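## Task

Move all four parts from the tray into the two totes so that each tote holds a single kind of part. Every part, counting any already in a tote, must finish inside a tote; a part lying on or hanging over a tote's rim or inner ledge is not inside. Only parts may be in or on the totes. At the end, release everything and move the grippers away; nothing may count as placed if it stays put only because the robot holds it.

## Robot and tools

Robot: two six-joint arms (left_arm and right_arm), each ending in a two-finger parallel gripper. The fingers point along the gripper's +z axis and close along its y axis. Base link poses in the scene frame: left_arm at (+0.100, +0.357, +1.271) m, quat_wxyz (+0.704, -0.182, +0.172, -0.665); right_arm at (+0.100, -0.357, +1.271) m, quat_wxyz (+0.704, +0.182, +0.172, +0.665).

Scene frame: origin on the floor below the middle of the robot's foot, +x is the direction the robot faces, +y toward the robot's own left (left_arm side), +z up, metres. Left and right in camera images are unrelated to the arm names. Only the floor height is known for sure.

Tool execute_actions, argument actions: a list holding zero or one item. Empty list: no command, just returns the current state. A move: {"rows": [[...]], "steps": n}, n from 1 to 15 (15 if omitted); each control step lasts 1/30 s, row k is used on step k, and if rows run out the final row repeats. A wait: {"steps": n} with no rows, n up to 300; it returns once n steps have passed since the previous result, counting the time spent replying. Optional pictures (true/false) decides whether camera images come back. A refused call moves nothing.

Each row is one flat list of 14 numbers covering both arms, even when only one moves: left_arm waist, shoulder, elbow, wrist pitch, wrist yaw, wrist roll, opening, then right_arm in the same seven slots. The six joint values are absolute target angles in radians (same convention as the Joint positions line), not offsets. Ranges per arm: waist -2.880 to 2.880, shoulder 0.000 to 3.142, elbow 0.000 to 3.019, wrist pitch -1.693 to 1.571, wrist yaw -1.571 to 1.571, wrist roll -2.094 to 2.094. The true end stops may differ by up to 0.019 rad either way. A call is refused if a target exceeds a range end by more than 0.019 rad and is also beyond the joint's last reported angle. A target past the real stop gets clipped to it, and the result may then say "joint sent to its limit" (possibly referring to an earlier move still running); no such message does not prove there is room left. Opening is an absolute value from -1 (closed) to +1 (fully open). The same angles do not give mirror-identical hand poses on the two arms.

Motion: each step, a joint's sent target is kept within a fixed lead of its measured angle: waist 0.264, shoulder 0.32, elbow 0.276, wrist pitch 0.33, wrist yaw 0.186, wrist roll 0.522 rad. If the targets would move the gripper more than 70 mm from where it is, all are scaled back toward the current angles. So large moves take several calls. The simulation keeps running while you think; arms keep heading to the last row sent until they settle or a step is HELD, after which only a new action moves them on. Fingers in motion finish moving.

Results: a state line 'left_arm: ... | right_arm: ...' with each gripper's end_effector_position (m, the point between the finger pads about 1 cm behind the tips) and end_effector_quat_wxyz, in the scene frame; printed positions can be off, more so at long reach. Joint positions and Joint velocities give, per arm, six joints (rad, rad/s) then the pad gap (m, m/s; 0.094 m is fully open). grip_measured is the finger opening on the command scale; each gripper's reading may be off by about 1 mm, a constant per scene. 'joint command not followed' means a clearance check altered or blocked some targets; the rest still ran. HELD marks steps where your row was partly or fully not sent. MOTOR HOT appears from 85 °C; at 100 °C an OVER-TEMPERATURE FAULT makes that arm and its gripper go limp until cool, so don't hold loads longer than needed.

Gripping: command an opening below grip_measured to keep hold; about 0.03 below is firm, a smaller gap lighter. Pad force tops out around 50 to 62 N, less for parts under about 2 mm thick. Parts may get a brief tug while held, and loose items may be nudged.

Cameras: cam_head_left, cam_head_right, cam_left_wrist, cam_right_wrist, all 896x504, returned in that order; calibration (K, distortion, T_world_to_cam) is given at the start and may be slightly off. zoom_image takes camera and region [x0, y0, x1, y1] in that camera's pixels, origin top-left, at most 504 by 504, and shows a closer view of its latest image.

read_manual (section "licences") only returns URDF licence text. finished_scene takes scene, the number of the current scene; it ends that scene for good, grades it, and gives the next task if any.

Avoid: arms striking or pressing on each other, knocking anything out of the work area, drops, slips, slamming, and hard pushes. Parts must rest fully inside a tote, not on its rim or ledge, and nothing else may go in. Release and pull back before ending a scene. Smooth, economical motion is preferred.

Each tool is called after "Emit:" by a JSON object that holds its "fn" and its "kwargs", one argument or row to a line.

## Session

Emit:
{"fn": "execute_actions", "kwargs": {
  "actions": []
}}

Scene clock: 0.00 s of 6600.00 s.
left_arm: end_effector_position=(+0.7821, +0.2666, +1.1372) grip_measured=+1.000 end_effector_quat_wxyz=(+0.055, +0.497, -0.860, +0.100) | right_arm: end_effector_position=(+0.4641, -0.2074, +1.0182) grip_measured=+1.000 end_effector_quat_wxyz=(+0.159, -0.118, +0.963, -0.180)
Joint positions: left_arm=[ 1.415  1.788  1.619 -0.879  0.151 -1.128  0.094] | right_arm=[-0.943  1.875  0.657  0.279  0.74   0.157  0.094]
Joint velocities: left_arm=[-0.005  0.005 -0.007  0.007 -0.037  0.081  0.   ] | right_arm=[ 0.005  0.005 -0.002 -0.012 -0.022 -0.037  0.   ]
camera_calibration (this result's frames):
cam_left_wrist: T_world_to_cam=[[0.864522, -0.488366, 0.118744, -0.678466], [-0.411096, -0.551196, 0.726074, -0.349818], [-0.289139, -0.676522, -0.677286, 1.30201], [0, 0, 0, 1]] pos_world=[0.819202, 0.356683, 1.21639]
cam_right_wrist: T_world_to_cam=[[0.17582, -0.906095, 0.38481, -0.658597], [-0.951707, -0.0565159, 0.30176, 0.127808], [-0.251676, -0.419282, -0.872274, 1.04118], [0, 0, 0, 1]] pos_world=[0.49947, -0.152979, 1.12306]

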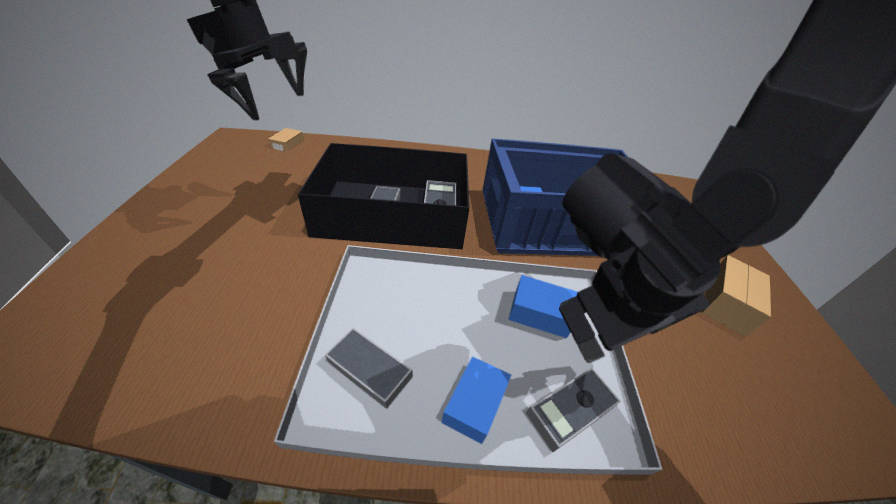

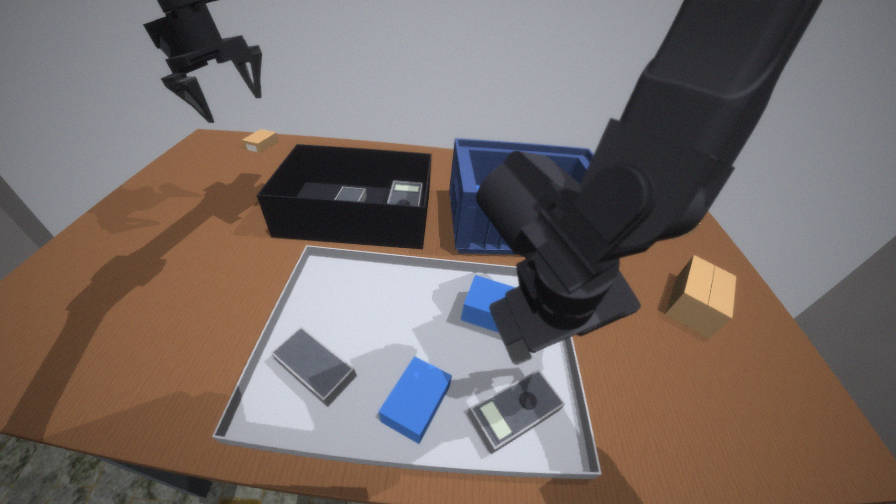

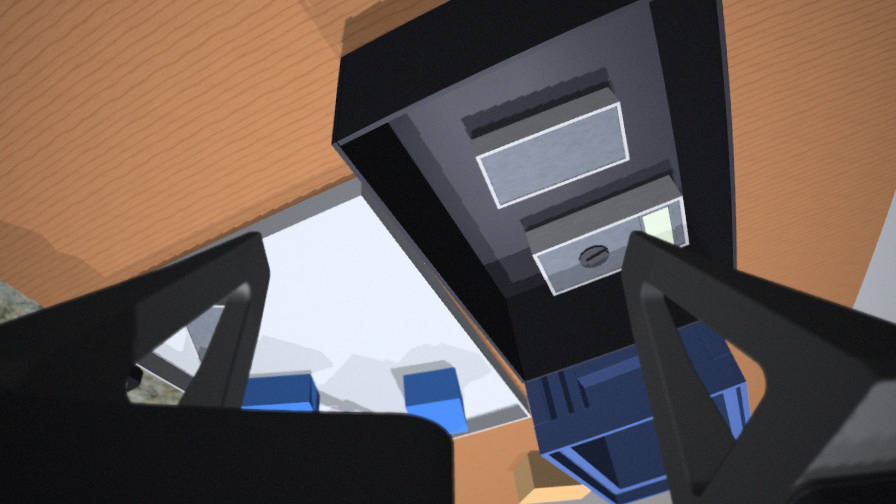

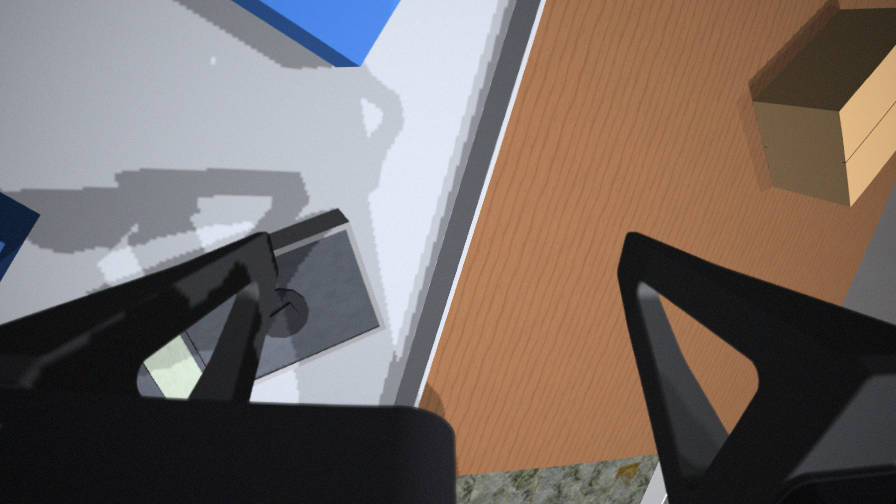

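Emit:
{"fn": "execute_actions", "kwargs": {
  "actions": [
    {"rows":[[1.405,1.788,1.6,-0.86,0.14,-1.14,1,-0.95,1.87,0.67,0.26,0.72,0.12,1],[1.39,1.79,1.57,-0.83,0.125,-1.155,1,-0.96,1.865,0.69,0.23,0.69,0.07,1],[1.37,1.793,1.535,-0.795,0.105,-1.175,1,-0.97,1.86,0.715,0.19,0.655,0.01,1],[1.345,1.797,1.495,-0.755,0.08,-1.2,1,-0.982,1.855,0.745,0.145,0.615,-0.06,1],[1.32,1.802,1.455,-0.715,0.055,-1.225,1,-0.995,1.85,0.775,0.1,0.575,-0.13,1],[1.295,1.808,1.415,-0.675,0.03,-1.25,1,-1.01,1.85,0.81,0.055,0.535,-0.21,1],[1.27,1.814,1.375,-0.635,0.005,-1.27,1,-1.025,1.85,0.845,0.01,0.495,-0.29,1],[1.245,1.82,1.335,-0.595,-0.02,-1.29,1,-1.04,1.85,0.88,-0.035,0.455,-0.37,1],[1.22,1.827,1.295,-0.555,-0.045,-1.31,1,-1.055,1.85,0.91,-0.08,0.415,-0.45,1],[1.195,1.834,1.255,-0.515,-0.07,-1.33,1,-1.07,1.85,0.94,-0.125,0.375,-0.53,1],[1.17,1.841,1.22,-0.48,-0.095,-1.35,1,-1.083,1.85,0.97,-0.17,0.335,-0.6,1],[1.145,1.848,1.185,-0.445,-0.12,-1.37,1,-1.095,1.85,0.995,-0.21,0.3,-0.67,1],[1.12,1.856,1.15,-0.41,-0.14,-1.39,1,-1.105,1.85,1.015,-0.245,0.27,-0.73,1],[1.095,1.864,1.115,-0.375,-0.16,-1.41,1,-1.113,1.85,1.035,-0.275,0.24,-0.785,1],[1.07,1.872,1.085,-0.34,-0.18,-1.43,1,-1.12,1.853,1.05,-0.305,0.213,-0.835,1]]}
  ],
  "pictures": false
}}

Emit:
{"fn": "execute_actions", "kwargs": {
  "actions": [
    {"rows":[[1.045,1.88,1.055,-0.305,-0.2,-1.45,1,-1.12,1.855,1.05,-0.305,0.213,-0.835,1],[1.02,1.888,1.025,-0.272,-0.22,-1.47,1,-1.12,1.855,1.05,-0.305,0.213,-0.835,1],[0.995,1.896,0.997,-0.242,-0.238,-1.49,1,-1.12,1.855,1.05,-0.305,0.213,-0.835,1],[0.972,1.904,0.972,-0.214,-0.255,-1.505,1,-1.12,1.855,1.05,-0.305,0.213,-0.835,1],[0.95,1.911,0.95,-0.19,-0.27,-1.52,1,-1.12,1.855,1.05,-0.305,0.213,-0.835,1],[0.93,1.918,0.93,-0.168,-0.283,-1.532,1,-1.12,1.855,1.05,-0.305,0.213,-0.835,1],[0.914,1.924,0.915,-0.15,-0.294,-1.542,1,-1.12,1.855,1.05,-0.305,0.213,-0.835,1],[0.9,1.928,0.902,-0.135,-0.303,-1.55,1,-1.12,1.855,1.05,-0.305,0.213,-0.835,1],[0.891,1.931,0.893,-0.123,-0.31,-1.556,1,-1.12,1.855,1.05,-0.305,0.213,-0.835,1],[0.885,1.932,0.887,-0.115,-0.315,-1.56,1,-1.12,1.855,1.05,-0.305,0.213,-0.835,1]]}
  ],
  "pictures": false
}}

Emit:
{"fn": "execute_actions", "kwargs": {
  "actions": [
    {"steps":10}
  ]
}}

Scene clock: 32.10 s of 6600.00 s.
left_arm: end_effector_position=(+0.6284, +0.1845, +1.0329) grip_measured=+1.000 end_effector_quat_wxyz=(+0.021, +0.481, -0.876, +0.014) | right_arm: end_effector_position=(+0.5592, -0.1590, +0.9966) grip_measured=+1.000 end_effector_quat_wxyz=(+0.024, -0.441, +0.897, -0.011)
Joint positions: left_arm=[ 1.192  1.82   1.207 -0.493 -0.13  -1.282  0.094] | right_arm=[-1.093  1.868  1.023 -0.217  0.243 -0.558  0.094]
Joint velocities: left_arm=[-0.816  0.2   -0.93   1.038 -0.637 -0.447  0.   ] | right_arm=[-0.386 -0.083  0.598 -0.984 -0.799 -1.751  0.   ]
Steps of this call (steps 1 to 90: nothing new was sent; then 28.60 s passed at rest; steps 91 to 105: all 15 steps of this action). Readings (joint positions):
91: left_arm=[1.415 1.788 1.618 -0.878 0.148 -1.128] | right_arm=[-0.943 1.875 0.657 0.278 0.733 0.154]
92: left_arm=[1.414 1.788 1.610 -0.869 0.139 -1.129] | right_arm=[-0.943 1.875 0.660 0.271 0.715 0.143]
94: left_arm=[1.408 1.788 1.574 -0.822 0.102 -1.142] | right_arm=[-0.947 1.875 0.682 0.224 0.651 0.094]
98: left_arm=[1.359 1.790 1.441 -0.709 0.019 -1.187] | right_arm=[-0.984 1.875 0.793 0.062 0.493 -0.101]
105: the state above

Scene clock: 32.60 s of 6600.00 s.
left_arm: end_effector_position=(+0.4210, +0.0956, +0.9871) grip_measured=+1.000 end_effector_quat_wxyz=(+0.015, +0.445, -0.895, -0.014) | right_arm: end_effector_position=(+0.5662, -0.1686, +1.0013) grip_measured=+1.000 end_effector_quat_wxyz=(+0.006, -0.546, +0.838, -0.003)
Joint positions: left_arm=[ 0.861  1.946  0.873 -0.141 -0.309 -1.523  0.094] | right_arm=[-1.119  1.857  1.052 -0.291  0.216 -0.813  0.094]
Joint velocities: left_arm=[ 0.093  0.005  0.002  0.139 -0.11  -0.154  0.   ] | right_arm=[-0.005 -0.005  0.002  0.002 -0.022 -0.007  0.   ]
Steps of this call (steps 1 to 15: all 15 steps of this action). Readings (joint positions):
1: left_arm=[1.164 1.827 1.174 -0.458 -0.151 -1.299] | right_arm=[-1.103 1.866 1.040 -0.245 0.227 -0.611]
2: left_arm=[1.136 1.835 1.141 -0.423 -0.172 -1.317] | right_arm=[-1.111 1.863 1.051 -0.260 0.222 -0.654]
4: left_arm=[1.077 1.853 1.075 -0.350 -0.214 -1.354] | right_arm=[-1.118 1.858 1.056 -0.275 0.219 -0.714]
8: left_arm=[0.955 1.898 0.949 -0.207 -0.286 -1.443] | right_arm=[-1.119 1.857 1.052 -0.289 0.216 -0.779]
15: the state above

Scene clock: 32.93 s of 6600.00 s.
left_arm: end_effector_position=(+0.4302, +0.0988, +0.9851) grip_measured=+1.000 end_effector_quat_wxyz=(+0.008, +0.462, -0.887, -0.010) | right_arm: end_effector_position=(+0.5662, -0.1686, +1.0013) grip_measured=+1.000 end_effector_quat_wxyz=(+0.006, -0.549, +0.836, -0.003)
Joint positions: left_arm=[ 0.876  1.946  0.879 -0.128 -0.312 -1.542  0.094] | right_arm=[-1.119  1.857  1.052 -0.291  0.216 -0.822  0.094]
Joint velocities: left_arm=[-0.005 -0.034 -0.012 -0.002  0.051 -0.081  0.   ] | right_arm=[-0.005 -0.005  0.007 -0.012 -0.007 -0.022  0.   ]
Steps of this call (steps 1 to 10: the robot went on to your last target). Readings (joint positions):
1: left_arm=[0.864 1.946 0.874 -0.136 -0.310 -1.527] | right_arm=[-1.119 1.857 1.052 -0.291 0.216 -0.815]
2: left_arm=[0.867 1.946 0.877 -0.132 -0.311 -1.531] | right_arm=[-1.119 1.857 1.052 -0.291 0.216 -0.817]
4: left_arm=[0.872 1.946 0.878 -0.129 -0.312 -1.535] | right_arm=[-1.119 1.857 1.052 -0.291 0.216 -0.819]
8: left_arm=[0.876 1.946 0.879 -0.128 -0.312 -1.541] | right_arm=[-1.119 1.857 1.052 -0.291 0.216 -0.821]
10: the state above
camera_calibration (this result's frames):
cam_left_wrist: T_world_to_cam=[[0.817708, -0.575127, -0.0241301, -0.268647], [-0.453504, -0.66947, 0.58834, -0.310934], [-0.354525, -0.470147, -0.808253, 1.12057], [0, 0, 0, 1]] pos_world=[0.475935, 0.164167, 1.08216]
cam_right_wrist: T_world_to_cam=[[0.919757, -0.392376, 0.00938044, -0.59366], [-0.32563, -0.749523, 0.576351, -0.514039], [-0.219115, -0.533158, -0.817148, 0.975522], [0, 0, 0, 1]] pos_world=[0.592388, -0.0981144, 1.09898]

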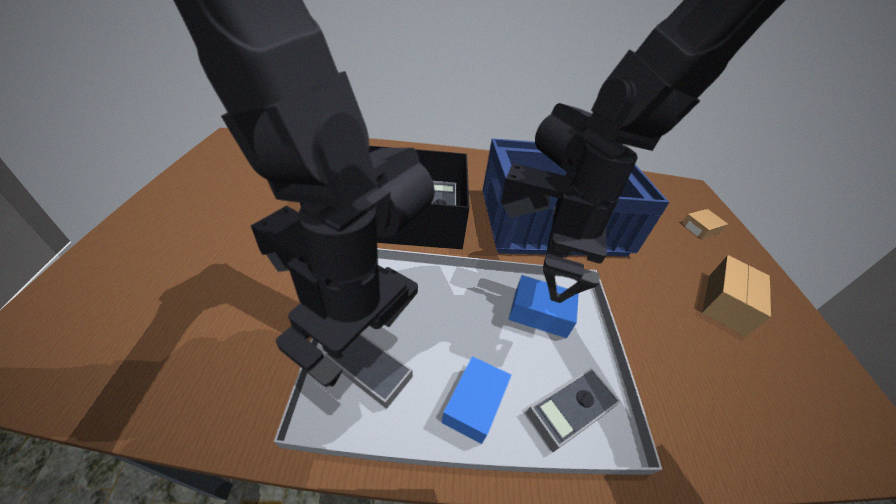

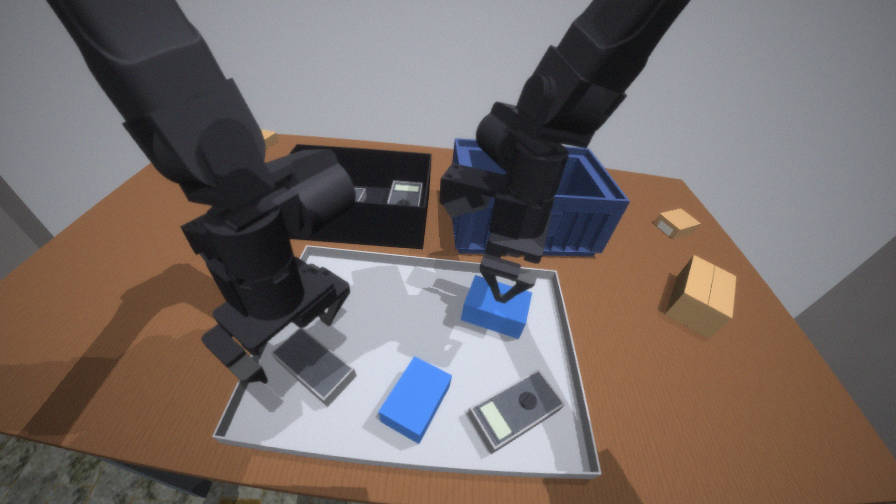

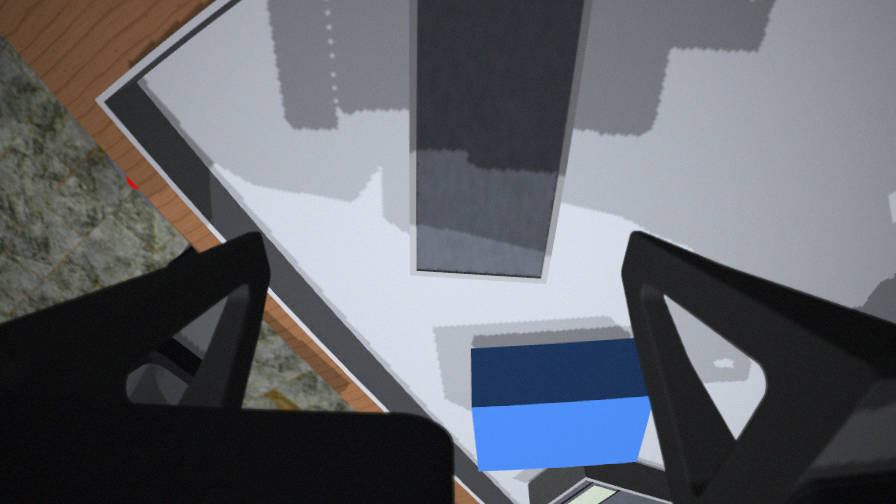

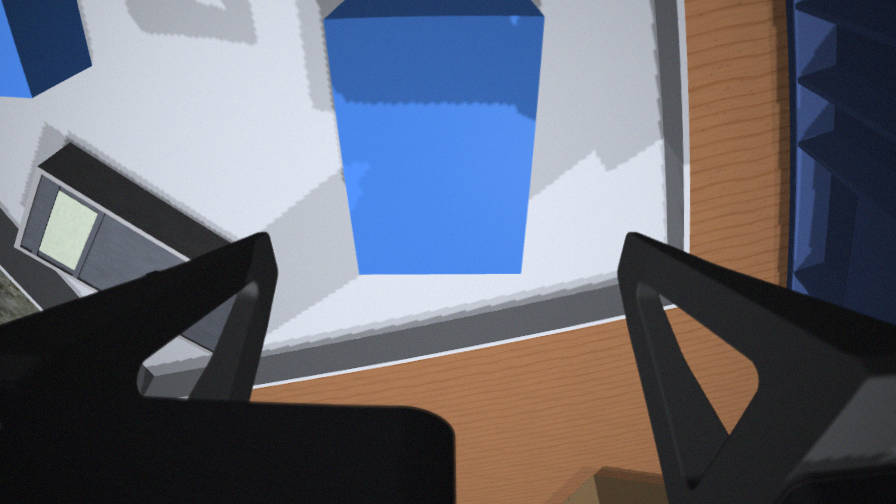

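Emit:
{"fn": "execute_actions", "kwargs": {
  "actions": [
    {"rows":[[0.892,1.955,0.892,-0.112,-0.308,-1.52,1,-1.13,1.872,1.056,-0.28,0.212,-0.835,1],[0.897,1.964,0.9,-0.104,-0.307,-1.51,1,-1.132,1.882,1.06,-0.277,0.211,-0.838,1],[0.901,1.973,0.906,-0.097,-0.306,-1.5,1,-1.134,1.892,1.065,-0.274,0.21,-0.84,1],[0.905,1.983,0.911,-0.09,-0.305,-1.49,1,-1.136,1.902,1.07,-0.27,0.209,-0.842,1],[0.909,1.993,0.916,-0.083,-0.304,-1.48,1,-1.138,1.912,1.076,-0.266,0.208,-0.845,1],[0.913,2.003,0.92,-0.076,-0.303,-1.47,1,-1.14,1.922,1.082,-0.262,0.207,-0.845,1],[0.916,2.012,0.924,-0.069,-0.302,-1.46,1,-1.14,1.931,1.088,-0.258,0.207,-0.845,1],[0.919,2.02,0.928,-0.062,-0.301,-1.452,1,-1.14,1.939,1.093,-0.254,0.207,-0.845,1],[0.921,2.027,0.931,-0.056,-0.3,-1.452,1,-1.14,1.945,1.098,-0.25,0.207,-0.845,1],[0.921,2.032,0.933,-0.05,-0.3,-1.452,1,-1.14,1.949,1.102,-0.247,0.207,-0.845,1]]}
  ],
  "pictures": false
}}

Emit:
{"fn": "execute_actions", "kwargs": {
  "actions": [
    {"steps":6}
  ]
}}

Scene clock: 46.27 s of 6600.00 s.
left_arm: end_effector_position=(+0.4445, +0.1006, +0.9548) grip_measured=+1.000 end_effector_quat_wxyz=(-0.000, +0.452, -0.892, -0.002) | right_arm: end_effector_position=(+0.5593, -0.1657, +0.9694) grip_measured=+1.000 end_effector_quat_wxyz=(-0.005, -0.554, +0.833, +0.001)
Joint positions: left_arm=[ 0.914  2.024  0.927 -0.065 -0.304 -1.475  0.094] | right_arm=[-1.123  1.942  1.086 -0.263  0.21  -0.832  0.094]
Joint velocities: left_arm=[-0.015  0.034  0.012  0.002 -0.037  0.022  0.   ] | right_arm=[-0.005  0.044  0.002  0.002 -0.081 -0.051  0.   ]
Steps of this call (steps 1 to 30: the robot went on to your last target; steps 31 to 90: nothing new was sent; then 9.83 s passed at rest; steps 91 to 105: all 15 steps of this action). Readings (joint positions):
91: left_arm=[0.876 1.946 0.879 -0.128 -0.312 -1.543] | right_arm=[-1.119 1.857 1.052 -0.291 0.216 -0.822]
92: left_arm=[0.877 1.946 0.879 -0.126 -0.311 -1.540] | right_arm=[-1.119 1.857 1.052 -0.291 0.215 -0.823]
94: left_arm=[0.880 1.950 0.884 -0.118 -0.309 -1.531] | right_arm=[-1.119 1.860 1.052 -0.290 0.214 -0.824]
98: left_arm=[0.896 1.981 0.911 -0.089 -0.306 -1.502] | right_arm=[-1.120 1.891 1.067 -0.277 0.211 -0.829]
105: the state above

Scene clock: 46.47 s of 6600.00 s.
left_arm: end_effector_position=(+0.4445, +0.1005, +0.9547) grip_measured=+1.000 end_effector_quat_wxyz=(-0.000, +0.450, -0.893, -0.002) | right_arm: end_effector_position=(+0.5598, -0.1655, +0.9695) grip_measured=+1.000 end_effector_quat_wxyz=(-0.004, -0.554, +0.833, +0.001)
Joint positions: left_arm=[ 0.914  2.025  0.927 -0.064 -0.303 -1.47   0.094] | right_arm=[-1.123  1.942  1.087 -0.263  0.21  -0.832  0.094]
Joint velocities: left_arm=[-0.015 -0.005 -0.017  0.007 -0.051  0.051  0.   ] | right_arm=[ 0.005  0.005 -0.017 -0.002  0.007 -0.066  0.   ]
Steps of this call (steps 1 to 6: the robot went on to your last target). Readings (joint positions):
1: left_arm=[0.914 2.025 0.927 -0.065 -0.303 -1.473] | right_arm=[-1.123 1.942 1.086 -0.263 0.210 -0.832]
2: left_arm=[0.914 2.025 0.927 -0.065 -0.303 -1.473] | right_arm=[-1.123 1.942 1.086 -0.263 0.210 -0.832]
4: left_arm=[0.914 2.025 0.927 -0.064 -0.303 -1.471] | right_arm=[-1.123 1.942 1.087 -0.263 0.210 -0.832]
6: the state above
camera_calibration (this result's frames):
cam_left_wrist: T_world_to_cam=[[0.801484, -0.598012, -0.00241376, -0.291369], [-0.484865, -0.652192, 0.582711, -0.267842], [-0.350042, -0.465863, -0.812676, 1.10365], [0, 0, 0, 1]] pos_world=[0.489984, 0.165224, 1.05228]
cam_right_wrist: T_world_to_cam=[[0.923947, -0.382417, -0.0089006, -0.569166], [-0.304974, -0.750486, 0.586312, -0.516871], [-0.230896, -0.539007, -0.810036, 0.948475], [0, 0, 0, 1]] pos_world=[0.587246, -0.0943283, 1.06628]

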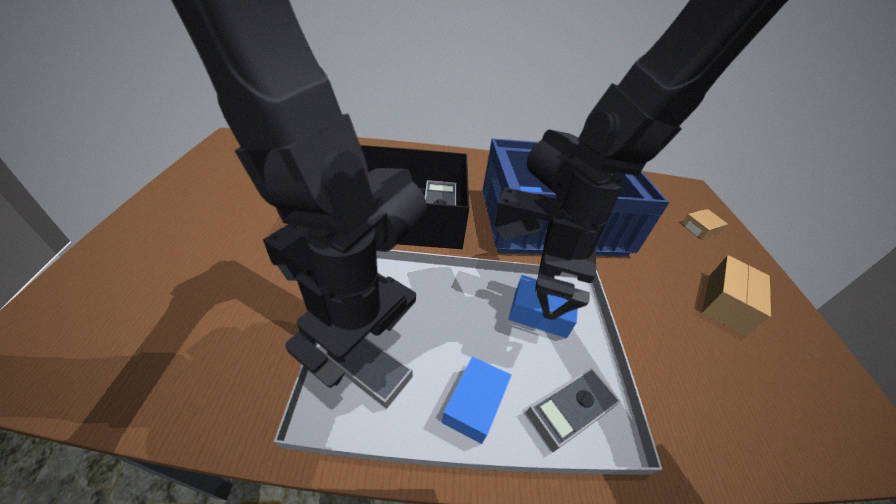

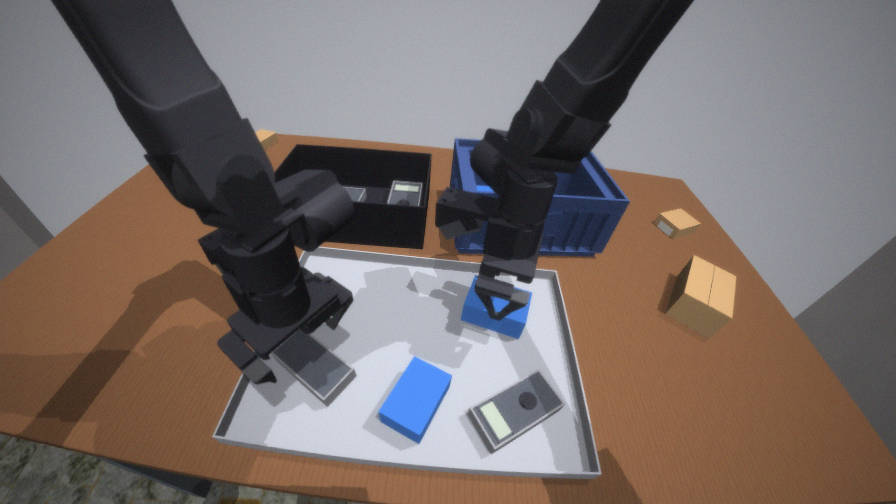

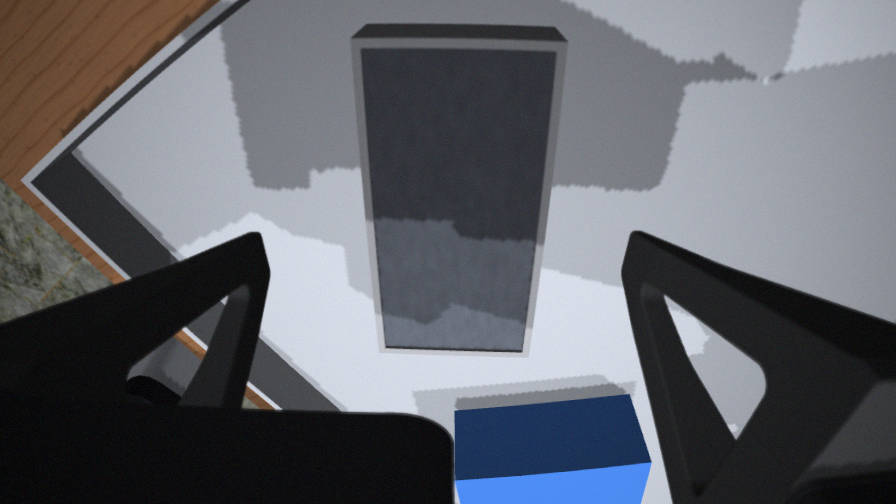

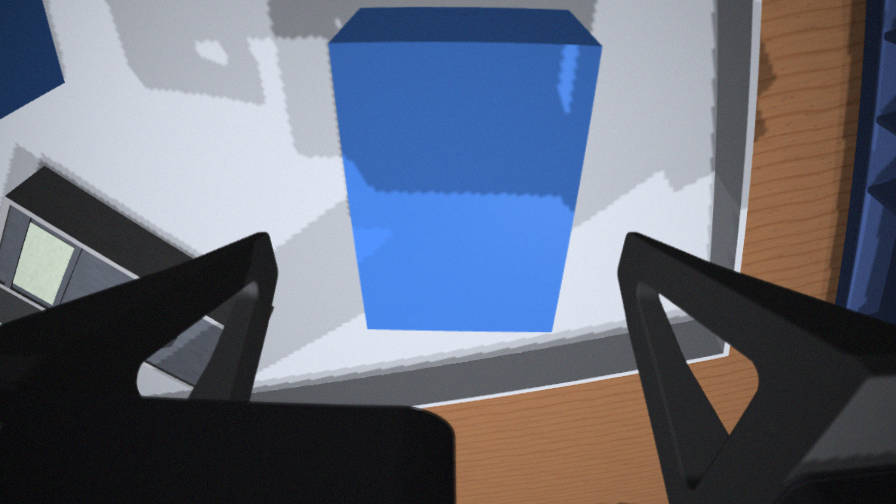

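Emit:
{"fn": "execute_actions", "kwargs": {
  "actions": [
    {"rows":[[0.922,2.038,0.935,-0.048,-0.299,-1.45,1,-1.142,1.955,1.108,-0.244,0.206,-0.845,1],[0.924,2.048,0.939,-0.043,-0.298,-1.448,1,-1.144,1.966,1.113,-0.239,0.205,-0.846,1],[0.926,2.058,0.944,-0.038,-0.297,-1.446,1,-1.146,1.977,1.118,-0.234,0.205,-0.847,1],[0.928,2.068,0.949,-0.032,-0.296,-1.444,1,-1.148,1.989,1.124,-0.228,0.204,-0.848,1],[0.93,2.078,0.954,-0.027,-0.295,-1.442,1,-1.15,2.001,1.13,-0.222,0.203,-0.849,1],[0.932,2.088,0.96,-0.021,-0.294,-1.44,1,-1.152,2.013,1.136,-0.216,0.202,-0.85,1],[0.934,2.098,0.965,-0.016,-0.293,-1.438,1,-1.154,2.025,1.142,-0.21,0.202,-0.851,1],[0.936,2.108,0.971,-0.01,-0.292,-1.436,1,-1.156,2.037,1.148,-0.204,0.201,-0.852,1],[0.938,2.118,0.976,-0.005,-0.291,-1.434,1,-1.158,2.048,1.154,-0.198,0.2,-0.853,1],[0.94,2.127,0.982,0.001,-0.29,-1.432,1,-1.16,2.058,1.16,-0.192,0.199,-0.854,1],[0.94,2.135,0.987,0.006,-0.289,-1.43,1,-1.162,2.067,1.166,-0.186,0.198,-0.855,1],[0.94,2.142,0.991,0.011,-0.289,-1.43,1,-1.163,2.074,1.171,-0.181,0.198,-0.855,1],[0.94,2.147,0.995,0.015,-0.289,-1.43,1,-1.163,2.079,1.175,-0.176,0.198,-0.855,1],[0.94,2.149,0.997,0.016,-0.289,-1.43,1,-1.163,2.081,1.177,-0.174,0.198,-0.855,1]]}
  ],
  "pictures": false
}}

Emit:
{"fn": "execute_actions", "kwargs": {
  "actions": [
    {"steps":8}
  ]
}}

Scene clock: 57.77 s of 6600.00 s.
left_arm: end_effector_position=(+0.4425, +0.0955, +0.9153) grip_measured=+1.000 end_effector_quat_wxyz=(+0.000, +0.448, -0.894, +0.001) | right_arm: end_effector_position=(+0.5700, -0.1660, +0.9226) grip_measured=+1.000 end_effector_quat_wxyz=(+0.004, -0.546, +0.838, -0.002)
Joint positions: left_arm=[ 0.929  2.137  0.987 -0.002 -0.293 -1.449  0.094] | right_arm=[-1.148  2.063  1.162 -0.193  0.202 -0.84   0.094]
Joint velocities: left_arm=[ 0.034  0.171  0.032  0.056 -0.081  0.007  0.   ] | right_arm=[-0.054  0.22  -0.002  0.051 -0.037 -0.066  0.   ]
Steps of this call (steps 1 to 15: the robot went on to your last target; steps 16 to 90: nothing new was sent; then 7.80 s passed at rest; steps 91 to 105: all 15 steps of this action). Readings (joint positions):
91: left_arm=[0.914 2.025 0.927 -0.064 -0.303 -1.468] | right_arm=[-1.123 1.942 1.088 -0.262 0.210 -0.832]
92: left_arm=[0.914 2.025 0.927 -0.063 -0.302 -1.467] | right_arm=[-1.124 1.942 1.088 -0.262 0.209 -0.832]
94: left_arm=[0.914 2.030 0.930 -0.056 -0.301 -1.465] | right_arm=[-1.125 1.947 1.095 -0.256 0.208 -0.833]
98: left_arm=[0.917 2.065 0.953 -0.035 -0.297 -1.459] | right_arm=[-1.132 1.982 1.126 -0.231 0.205 -0.836]
105: the state above

Scene clock: 58.03 s of 6600.00 s.
left_arm: end_effector_position=(+0.4422, +0.0954, +0.9129) grip_measured=+1.000 end_effector_quat_wxyz=(-0.000, +0.447, -0.895, +0.001) | right_arm: end_effector_position=(+0.5663, -0.1668, +0.9172) grip_measured=+1.000 end_effector_quat_wxyz=(+0.000, -0.547, +0.837, -0.001)
Joint positions: left_arm=[ 0.93   2.143  0.99   0.002 -0.293 -1.446  0.094] | right_arm=[-1.149  2.076  1.164 -0.19   0.201 -0.842  0.094]
Joint velocities: left_arm=[-0.005  0.005 -0.007  0.007 -0.037  0.051  0.   ] | right_arm=[-0.005 -0.024 -0.022  0.012  0.051 -0.066  0.   ]
Steps of this call (steps 1 to 8: the robot went on to your last target). Readings (joint positions):
1: left_arm=[0.930 2.141 0.987 -0.001 -0.293 -1.448] | right_arm=[-1.149 2.069 1.162 -0.192 0.202 -0.841]
2: left_arm=[0.930 2.143 0.987 -0.001 -0.293 -1.448] | right_arm=[-1.149 2.073 1.162 -0.192 0.202 -0.841]
4: left_arm=[0.930 2.143 0.987 -0.001 -0.293 -1.448] | right_arm=[-1.149 2.076 1.162 -0.192 0.201 -0.842]
8: the state above
camera_calibration (this result's frames):
cam_left_wrist: T_world_to_cam=[[0.797579, -0.603208, 0.0027294, -0.29513], [-0.490254, -0.645579, 0.585559, -0.24878], [-0.351452, -0.468367, -0.810626, 1.06544], [0, 0, 0, 1]] pos_world=[0.487875, 0.160386, 1.01015]
cam_right_wrist: T_world_to_cam=[[0.917785, -0.397077, 0.000336431, -0.583564], [-0.322992, -0.746054, 0.582305, -0.47058], [-0.230969, -0.534539, -0.81297, 0.910481], [0, 0, 0, 1]] pos_world=[0.593886, -0.0961107, 1.01441]

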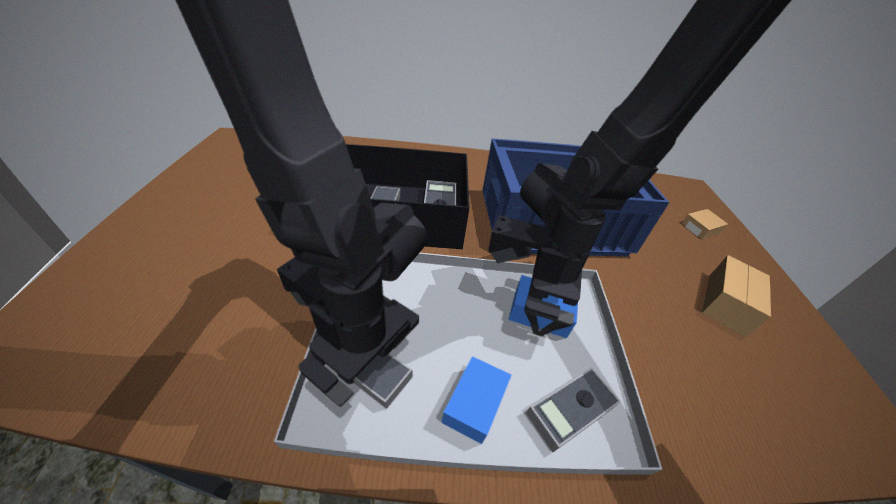

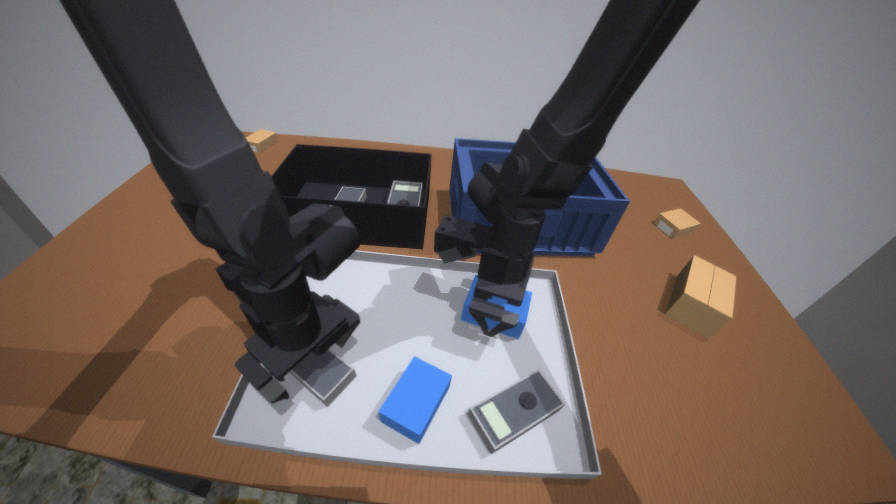

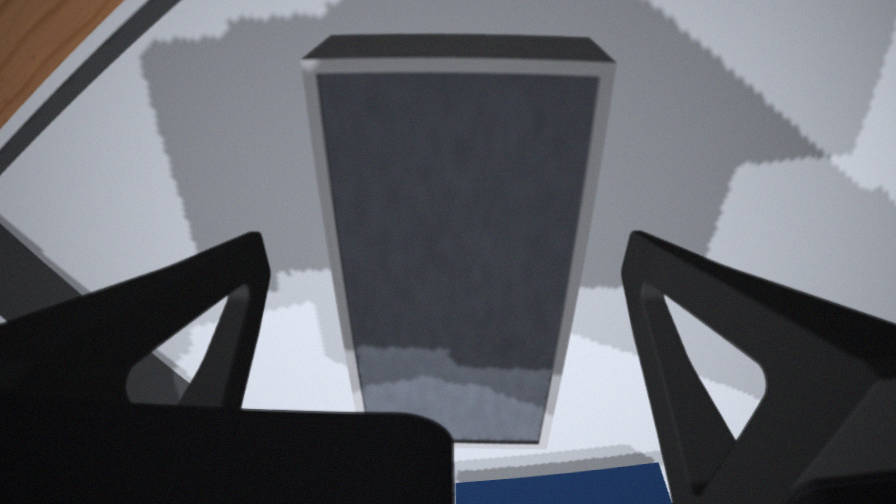

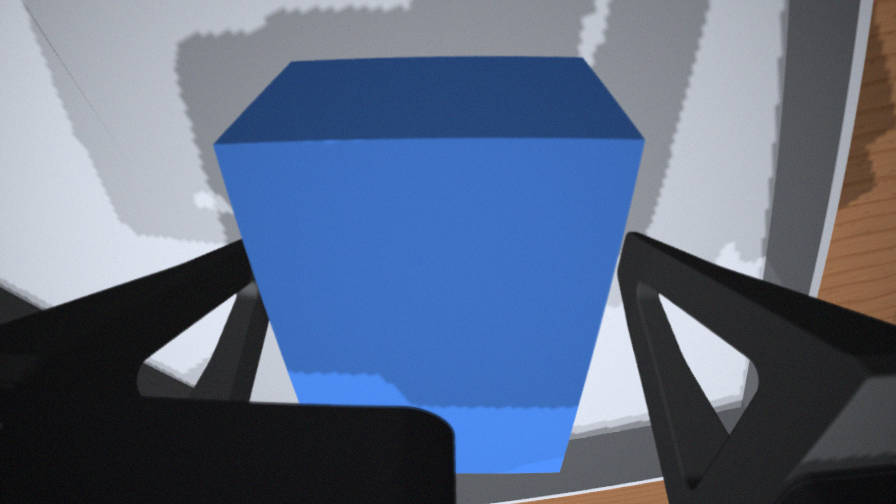

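Emit:
{"fn": "execute_actions", "kwargs": {
  "actions": [
    {"rows":[[0.94,2.16,1.0,0.018,-0.289,-1.435,0.9,-1.155,2.08,1.165,-0.185,0.199,-0.85,0.88],[0.94,2.167,1.002,0.02,-0.289,-1.435,0.8,-1.155,2.08,1.165,-0.185,0.199,-0.85,0.78],[0.94,2.167,1.002,0.02,-0.289,-1.435,0.7,-1.155,2.08,1.165,-0.185,0.199,-0.85,0.7],[0.94,2.167,1.002,0.02,-0.289,-1.435,0.6,-1.155,2.08,1.165,-0.185,0.199,-0.85,0.63],[0.94,2.167,1.002,0.02,-0.289,-1.435,0.51,-1.155,2.08,1.165,-0.185,0.199,-0.85,0.57],[0.94,2.167,1.002,0.02,-0.289,-1.435,0.43,-1.155,2.08,1.165,-0.185,0.199,-0.85,0.52],[0.94,2.167,1.002,0.02,-0.289,-1.435,0.36,-1.155,2.08,1.165,-0.185,0.199,-0.85,0.47],[0.94,2.167,1.002,0.02,-0.289,-1.435,0.3,-1.155,2.08,1.165,-0.185,0.199,-0.85,0.43],[0.94,2.165,1.002,0.02,-0.289,-1.435,0.25,-1.155,2.08,1.165,-0.185,0.199,-0.85,0.39],[0.94,2.16,1.002,0.02,-0.289,-1.435,0.2,-1.155,2.08,1.165,-0.185,0.199,-0.85,0.35],[0.94,2.16,1.002,0.02,-0.289,-1.435,0.15,-1.155,2.08,1.165,-0.185,0.199,-0.85,0.33],[0.94,2.16,1.002,0.02,-0.289,-1.435,0.1,-1.155,2.08,1.165,-0.185,0.199,-0.85,0.33]]}
  ],
  "pictures": false
}}

Emit:
{"fn": "zoom_image", "kwargs": {
  "camera": "cam_head_right",
  "region": [400, 120, 660, 280]
}}

Scene clock: 68.07 s of 6600.00 s.
left_arm: end_effector_position=(+0.4425, +0.0942, +0.9103) grip_measured=+0.146 end_effector_quat_wxyz=(-0.001, +0.447, -0.894, +0.002) | right_arm: end_effector_position=(+0.5668, -0.1666, +0.9173) grip_measured=+0.351 end_effector_quat_wxyz=(+0.001, -0.547, +0.837, -0.001)
Joint positions: left_arm=[ 0.93   2.151  0.995  0.007 -0.292 -1.446  0.054] | right_arm=[-1.149  2.076  1.165 -0.19   0.201 -0.842  0.063]
Joint velocities: left_arm=[-0.015 -0.024 -0.027  0.002 -0.022 -0.051  0.001] | right_arm=[-0.005  0.005  0.007 -0.002 -0.007 -0.051 -0.   ]
Steps of this call (steps 1 to 30: the robot went on to your last target; steps 31 to 90: nothing new was sent; then 6.53 s passed at rest; steps 91 to 105: all 15 steps of this action). Readings (joint positions):
91: left_arm=[0.930 2.143 0.990 0.002 -0.293 -1.446] | right_arm=[-1.149 2.076 1.165 -0.190 0.201 -0.842]
92: left_arm=[0.930 2.144 0.990 0.003 -0.293 -1.446] | right_arm=[-1.149 2.076 1.165 -0.190 0.201 -0.842]
94: left_arm=[0.930 2.146 0.992 0.004 -0.293 -1.446] | right_arm=[-1.149 2.076 1.165 -0.190 0.201 -0.842]
98: left_arm=[0.930 2.151 0.995 0.006 -0.293 -1.446] | right_arm=[-1.149 2.076 1.165 -0.190 0.201 -0.842]
105: the state above

Region (400, 120, 660, 280) of cam_head_right's 896x504 image, scaled by 1.938, with more detail than that image has; it fills the top 310 rows of this view, and the rest is white.

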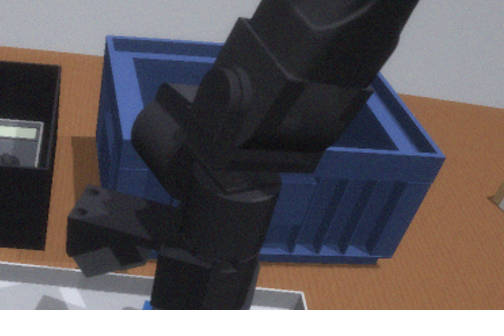

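Emit:
{"fn": "execute_actions", "kwargs": {
  "actions": [
    {"rows":[[0.925,2.125,0.993,0.0,-0.293,-1.446,0.09,-1.145,2.05,1.165,-0.2,0.202,-0.842,0.3],[0.92,2.1,0.985,-0.015,-0.295,-1.446,0.09,-1.14,2.025,1.158,-0.212,0.204,-0.842,0.3],[0.917,2.075,0.975,-0.03,-0.297,-1.446,0.09,-1.135,2.0,1.148,-0.225,0.206,-0.84,0.3],[0.914,2.047,0.963,-0.047,-0.299,-1.44,0.09,-1.13,1.97,1.136,-0.24,0.208,-0.83,0.3],[0.912,2.018,0.952,-0.067,-0.3,-1.42,0.09,-1.125,1.94,1.122,-0.257,0.21,-0.81,0.3],[0.91,1.988,0.943,-0.09,-0.3,-1.39,0.09,-1.12,1.91,1.108,-0.275,0.212,-0.78,0.3],[0.91,1.958,0.938,-0.118,-0.3,-1.35,0.09,-1.12,1.88,1.095,-0.295,0.212,-0.75,0.3],[0.912,1.928,0.938,-0.15,-0.3,-1.31,0.09,-1.12,1.85,1.083,-0.315,0.212,-0.72,0.3],[0.915,1.898,0.943,-0.185,-0.299,-1.27,0.09,-1.12,1.82,1.072,-0.337,0.212,-0.69,0.3],[0.92,1.87,0.953,-0.225,-0.297,-1.23,0.09,-1.12,1.79,1.062,-0.36,0.212,-0.66,0.3],[0.927,1.843,0.968,-0.265,-0.295,-1.19,0.09,-1.12,1.76,1.053,-0.383,0.212,-0.63,0.3],[0.934,1.818,0.988,-0.31,-0.292,-1.15,0.09,-1.12,1.73,1.045,-0.406,0.212,-0.6,0.3],[0.942,1.796,1.013,-0.355,-0.289,-1.11,0.09,-1.125,1.70,1.04,-0.43,0.21,-0.57,0.3],[0.95,1.778,1.043,-0.4,-0.286,-1.07,0.09,-1.13,1.675,1.038,-0.452,0.208,-0.54,0.3],[0.958,1.768,1.08,-0.445,-0.283,-1.03,0.09,-1.14,1.65,1.04,-0.472,0.205,-0.51,0.3]]}
  ],
  "pictures": false
}}

Emit:
{"fn": "execute_actions", "kwargs": {
  "actions": [
    {"rows":[[0.966,1.768,1.12,-0.48,-0.279,-0.99,0.09,-1.15,1.632,1.047,-0.488,0.2,-0.48,0.3],[0.975,1.775,1.165,-0.515,-0.275,-0.95,0.09,-1.162,1.622,1.06,-0.5,0.195,-0.45,0.3],[0.984,1.785,1.21,-0.545,-0.271,-0.91,0.09,-1.175,1.62,1.078,-0.508,0.19,-0.42,0.3],[0.993,1.798,1.255,-0.575,-0.267,-0.87,0.09,-1.188,1.622,1.1,-0.514,0.185,-0.39,0.3],[1.002,1.812,1.3,-0.603,-0.263,-0.83,0.09,-1.201,1.628,1.125,-0.52,0.18,-0.36,0.3],[1.011,1.827,1.345,-0.63,-0.259,-0.79,0.09,-1.214,1.637,1.15,-0.524,0.175,-0.33,0.3],[1.02,1.843,1.39,-0.657,-0.255,-0.75,0.09,-1.227,1.647,1.175,-0.528,0.17,-0.3,0.3],[1.029,1.86,1.435,-0.683,-0.251,-0.71,0.09,-1.24,1.658,1.2,-0.531,0.165,-0.27,0.3],[1.038,1.877,1.48,-0.709,-0.247,-0.67,0.09,-1.253,1.67,1.225,-0.534,0.16,-0.24,0.3],[1.047,1.895,1.525,-0.735,-0.243,-0.63,0.09,-1.266,1.682,1.25,-0.537,0.155,-0.21,0.3],[1.056,1.913,1.57,-0.76,-0.239,-0.59,0.09,-1.279,1.694,1.275,-0.54,0.15,-0.18,0.3],[1.065,1.932,1.615,-0.785,-0.235,-0.55,0.09,-1.292,1.706,1.3,-0.542,0.145,-0.15,0.3],[1.074,1.951,1.66,-0.81,-0.231,-0.51,0.09,-1.305,1.718,1.325,-0.544,0.14,-0.12,0.3],[1.083,1.97,1.705,-0.833,-0.227,-0.47,0.09,-1.318,1.73,1.35,-0.546,0.135,-0.09,0.3],[1.092,1.99,1.75,-0.856,-0.223,-0.43,0.09,-1.331,1.742,1.375,-0.548,0.13,-0.06,0.3]]}
  ],
  "pictures": false
}}

Emit:
{"fn": "execute_actions", "kwargs": {
  "actions": [
    {"rows":[[1.1,2.01,1.795,-0.878,-0.22,-0.39,0.09,-1.343,1.754,1.4,-0.55,0.125,-0.03,0.3],[1.108,2.03,1.838,-0.898,-0.217,-0.35,0.09,-1.354,1.766,1.425,-0.55,0.12,0.0,0.3],[1.116,2.05,1.878,-0.917,-0.214,-0.315,0.09,-1.365,1.777,1.448,-0.55,0.116,0.03,0.3],[1.123,2.068,1.914,-0.934,-0.211,-0.285,0.09,-1.375,1.787,1.469,-0.55,0.112,0.06,0.3],[1.129,2.084,1.946,-0.949,-0.208,-0.257,0.09,-1.384,1.796,1.487,-0.55,0.108,0.085,0.3],[1.134,2.098,1.973,-0.962,-0.206,-0.235,0.09,-1.391,1.804,1.502,-0.55,0.105,0.108,0.3],[1.138,2.109,1.995,-0.972,-0.204,-0.215,0.09,-1.396,1.81,1.514,-0.55,0.103,0.126,0.3],[1.141,2.117,2.011,-0.98,-0.203,-0.2,0.09,-1.4,1.814,1.523,-0.55,0.102,0.14,0.3],[1.143,2.122,2.022,-0.986,-0.202,-0.19,0.09,-1.402,1.817,1.528,-0.55,0.101,0.148,0.3]]}
  ],
  "pictures": false
}}

Emit:
{"fn": "execute_actions", "kwargs": {
  "actions": [
    {"steps":10}
  ]
}}

Scene clock: 111.87 s of 6600.00 s.
left_arm: end_effector_position=(+0.4942, +0.1037, +1.0213) grip_measured=+0.146 end_effector_quat_wxyz=(+0.012, +0.338, -0.941, -0.012) | right_arm: end_effector_position=(+0.5872, -0.1828, +1.0587) grip_measured=+0.351 end_effector_quat_wxyz=(+0.011, -0.464, +0.886, -0.003)
Joint positions: left_arm=[ 0.931  1.846  0.984 -0.328 -0.291 -1.219  0.054] | right_arm=[-1.135  1.714  1.045 -0.414  0.208 -0.64   0.063]
Joint velocities: left_arm=[ 0.034 -0.65   0.632 -1.175  0.037  0.96   0.   ] | right_arm=[ 0.005 -1.001 -0.032 -0.642  0.022  0.813  0.   ]
Steps of this call (steps 1 to 15: the robot went on to your last target; steps 16 to 90: nothing new was sent; then 40.30 s passed at rest; steps 91 to 105: all 15 steps of this action). Readings (joint positions):
91: left_arm=[0.930 2.151 0.995 0.007 -0.292 -1.446] | right_arm=[-1.149 2.076 1.165 -0.190 0.201 -0.842]
92: left_arm=[0.930 2.150 0.995 0.005 -0.292 -1.446] | right_arm=[-1.149 2.075 1.165 -0.191 0.201 -0.842]
94: left_arm=[0.930 2.140 0.990 -0.009 -0.293 -1.446] | right_arm=[-1.149 2.061 1.156 -0.203 0.202 -0.842]
98: left_arm=[0.930 2.055 0.943 -0.087 -0.295 -1.410] | right_arm=[-1.145 1.967 1.101 -0.265 0.208 -0.805]
105: the state above

Scene clock: 112.37 s of 6600.00 s.
left_arm: end_effector_position=(+0.7408, +0.0898, +1.0938) grip_measured=+0.146 end_effector_quat_wxyz=(-0.022, +0.121, -0.992, +0.015) | right_arm: end_effector_position=(+0.7247, -0.2430, +1.1061) grip_measured=+0.351 end_effector_quat_wxyz=(+0.078, -0.181, +0.980, -0.004)
Joint positions: left_arm=[ 1.067  1.923  1.647 -0.79  -0.232 -0.621  0.054] | right_arm=[-1.295  1.7    1.303 -0.528  0.138 -0.201  0.063]
Joint velocities: left_arm=[ 0.317  0.562  1.214 -0.74   0.051  1.297  0.   ] | right_arm=[-0.425  0.396  0.686 -0.066 -0.154  0.857  0.001]
Steps of this call (steps 1 to 15: all 15 steps of this action). Readings (joint positions):
1: left_arm=[0.933 1.827 1.009 -0.366 -0.288 -1.187] | right_arm=[-1.135 1.683 1.045 -0.434 0.207 -0.613]
2: left_arm=[0.936 1.815 1.040 -0.404 -0.284 -1.154] | right_arm=[-1.136 1.654 1.046 -0.451 0.202 -0.584]
4: left_arm=[0.948 1.807 1.118 -0.475 -0.276 -1.082] | right_arm=[-1.142 1.614 1.054 -0.479 0.191 -0.527]
8: left_arm=[0.986 1.821 1.306 -0.609 -0.257 -0.916] | right_arm=[-1.187 1.613 1.125 -0.510 0.171 -0.411]
15: the state above

Scene clock: 112.87 s of 6600.00 s.
left_arm: end_effector_position=(+0.7980, +0.1151, +1.0493) grip_measured=+0.146 end_effector_quat_wxyz=(-0.013, +0.047, +0.999, +0.006) | right_arm: end_effector_position=(+0.8022, -0.2972, +1.0969) grip_measured=+0.351 end_effector_quat_wxyz=(+0.115, +0.022, +0.993, +0.000)
Joint positions: left_arm=[ 1.144  2.124  1.965 -0.974 -0.206 -0.233  0.054] | right_arm=[-1.401  1.801  1.494 -0.535  0.104  0.113  0.063]
Joint velocities: left_arm=[-0.015 -0.015  0.007 -0.032  0.081  0.125 -0.   ] | right_arm=[-0.005  0.024  0.012 -0.027 -0.095  0.095 -0.001]
Steps of this call (steps 1 to 15: all 15 steps of this action). Readings (joint positions):
1: left_arm=[1.076 1.942 1.689 -0.814 -0.228 -0.581] | right_arm=[-1.309 1.713 1.327 -0.530 0.133 -0.171]
2: left_arm=[1.086 1.963 1.730 -0.837 -0.225 -0.540] | right_arm=[-1.321 1.726 1.350 -0.532 0.128 -0.141]
4: left_arm=[1.102 2.008 1.809 -0.879 -0.218 -0.462] | right_arm=[-1.345 1.752 1.395 -0.534 0.119 -0.081]
8: left_arm=[1.129 2.086 1.930 -0.941 -0.209 -0.333] | right_arm=[-1.382 1.791 1.469 -0.534 0.107 0.027]
15: the state above

Scene clock: 113.20 s of 6600.00 s.
left_arm: end_effector_position=(+0.7990, +0.1147, +1.0501) grip_measured=+0.146 end_effector_quat_wxyz=(-0.012, +0.058, +0.998, +0.005) | right_arm: end_effector_position=(+0.8019, -0.2971, +1.0966) grip_measured=+0.351 end_effector_quat_wxyz=(+0.114, +0.031, +0.993, +0.002)
Joint positions: left_arm=[ 1.144  2.124  1.967 -0.974 -0.205 -0.209  0.054] | right_arm=[-1.401  1.802  1.494 -0.536  0.104  0.133  0.063]
Joint velocities: left_arm=[ 0.005 -0.015 -0.032  0.007  0.022  0.022  0.001] | right_arm=[ 0.005 -0.024 -0.002 -0.007  0.022  0.007 -0.001]
Steps of this call (steps 1 to 10: the robot went on to your last target). Readings (joint positions):
1: left_arm=[1.144 2.124 1.965 -0.974 -0.206 -0.227] | right_arm=[-1.401 1.802 1.494 -0.536 0.104 0.118]
2: left_arm=[1.144 2.124 1.965 -0.974 -0.205 -0.223] | right_arm=[-1.401 1.802 1.494 -0.536 0.104 0.121]
4: left_arm=[1.144 2.124 1.967 -0.974 -0.205 -0.217] | right_arm=[-1.401 1.802 1.494 -0.536 0.104 0.126]
8: left_arm=[1.144 2.124 1.967 -0.974 -0.205 -0.210] | right_arm=[-1.401 1.802 1.494 -0.536 0.104 0.132]
10: the state above
camera_calibration (this result's frames):
cam_left_wrist: T_world_to_cam=[[-0.120198, -0.992718, -0.00800422, 0.220824], [-0.790828, 0.0908728, 0.605254, -0.00670675], [-0.600119, 0.07908, -0.795992, 1.43169], [0, 0, 0, 1]] pos_world=[0.880424, 0.106608, 1.14544]
cam_right_wrist: T_world_to_cam=[[-0.0566367, -0.998325, -0.011796, -0.23551], [-0.922718, 0.0478279, 0.382496, 0.339776], [-0.381291, 0.0325477, -0.923882, 1.45173], [0, 0, 0, 1]] pos_world=[0.853711, -0.298616, 1.20848]

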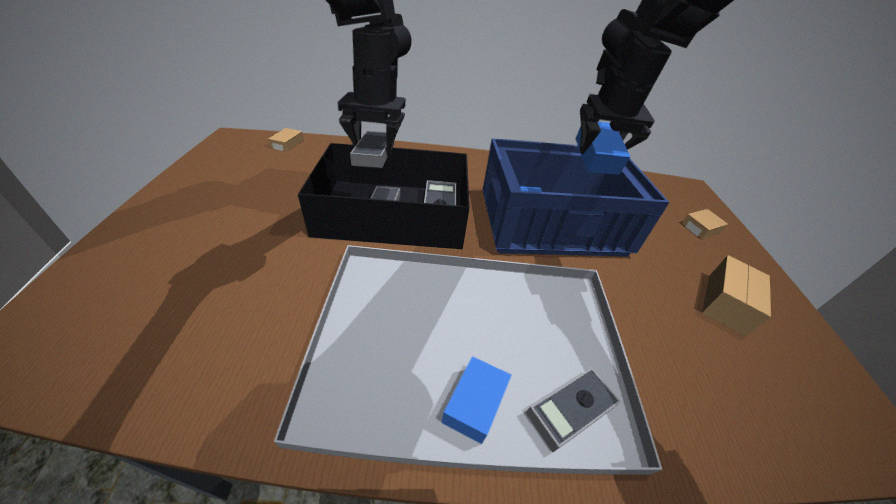

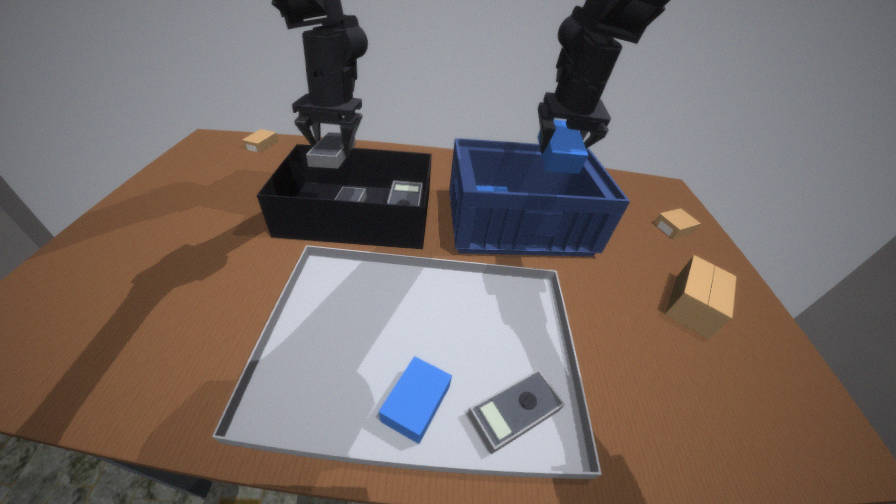

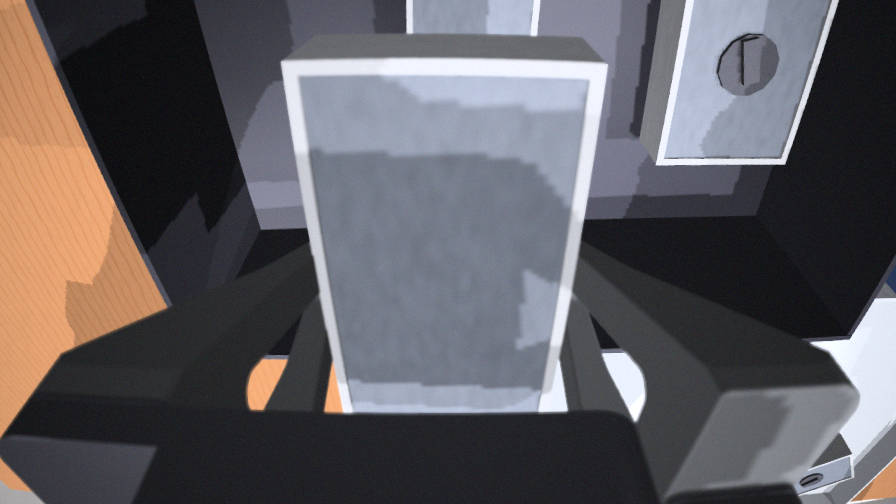

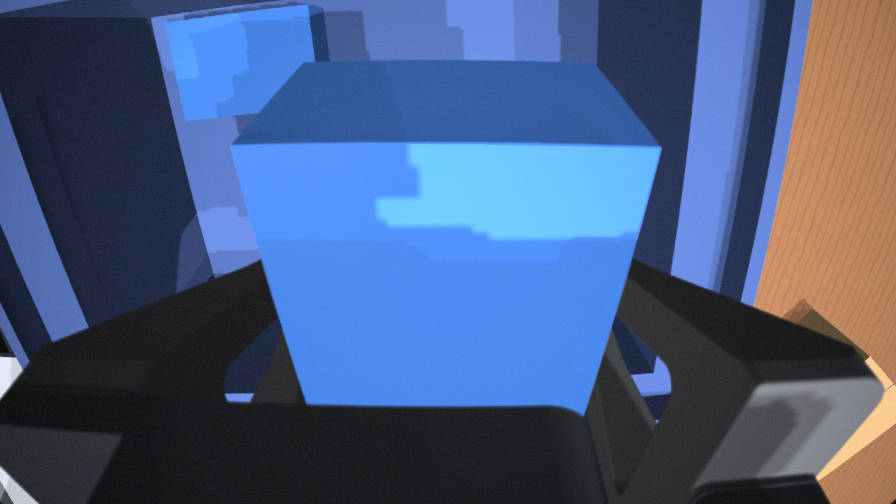

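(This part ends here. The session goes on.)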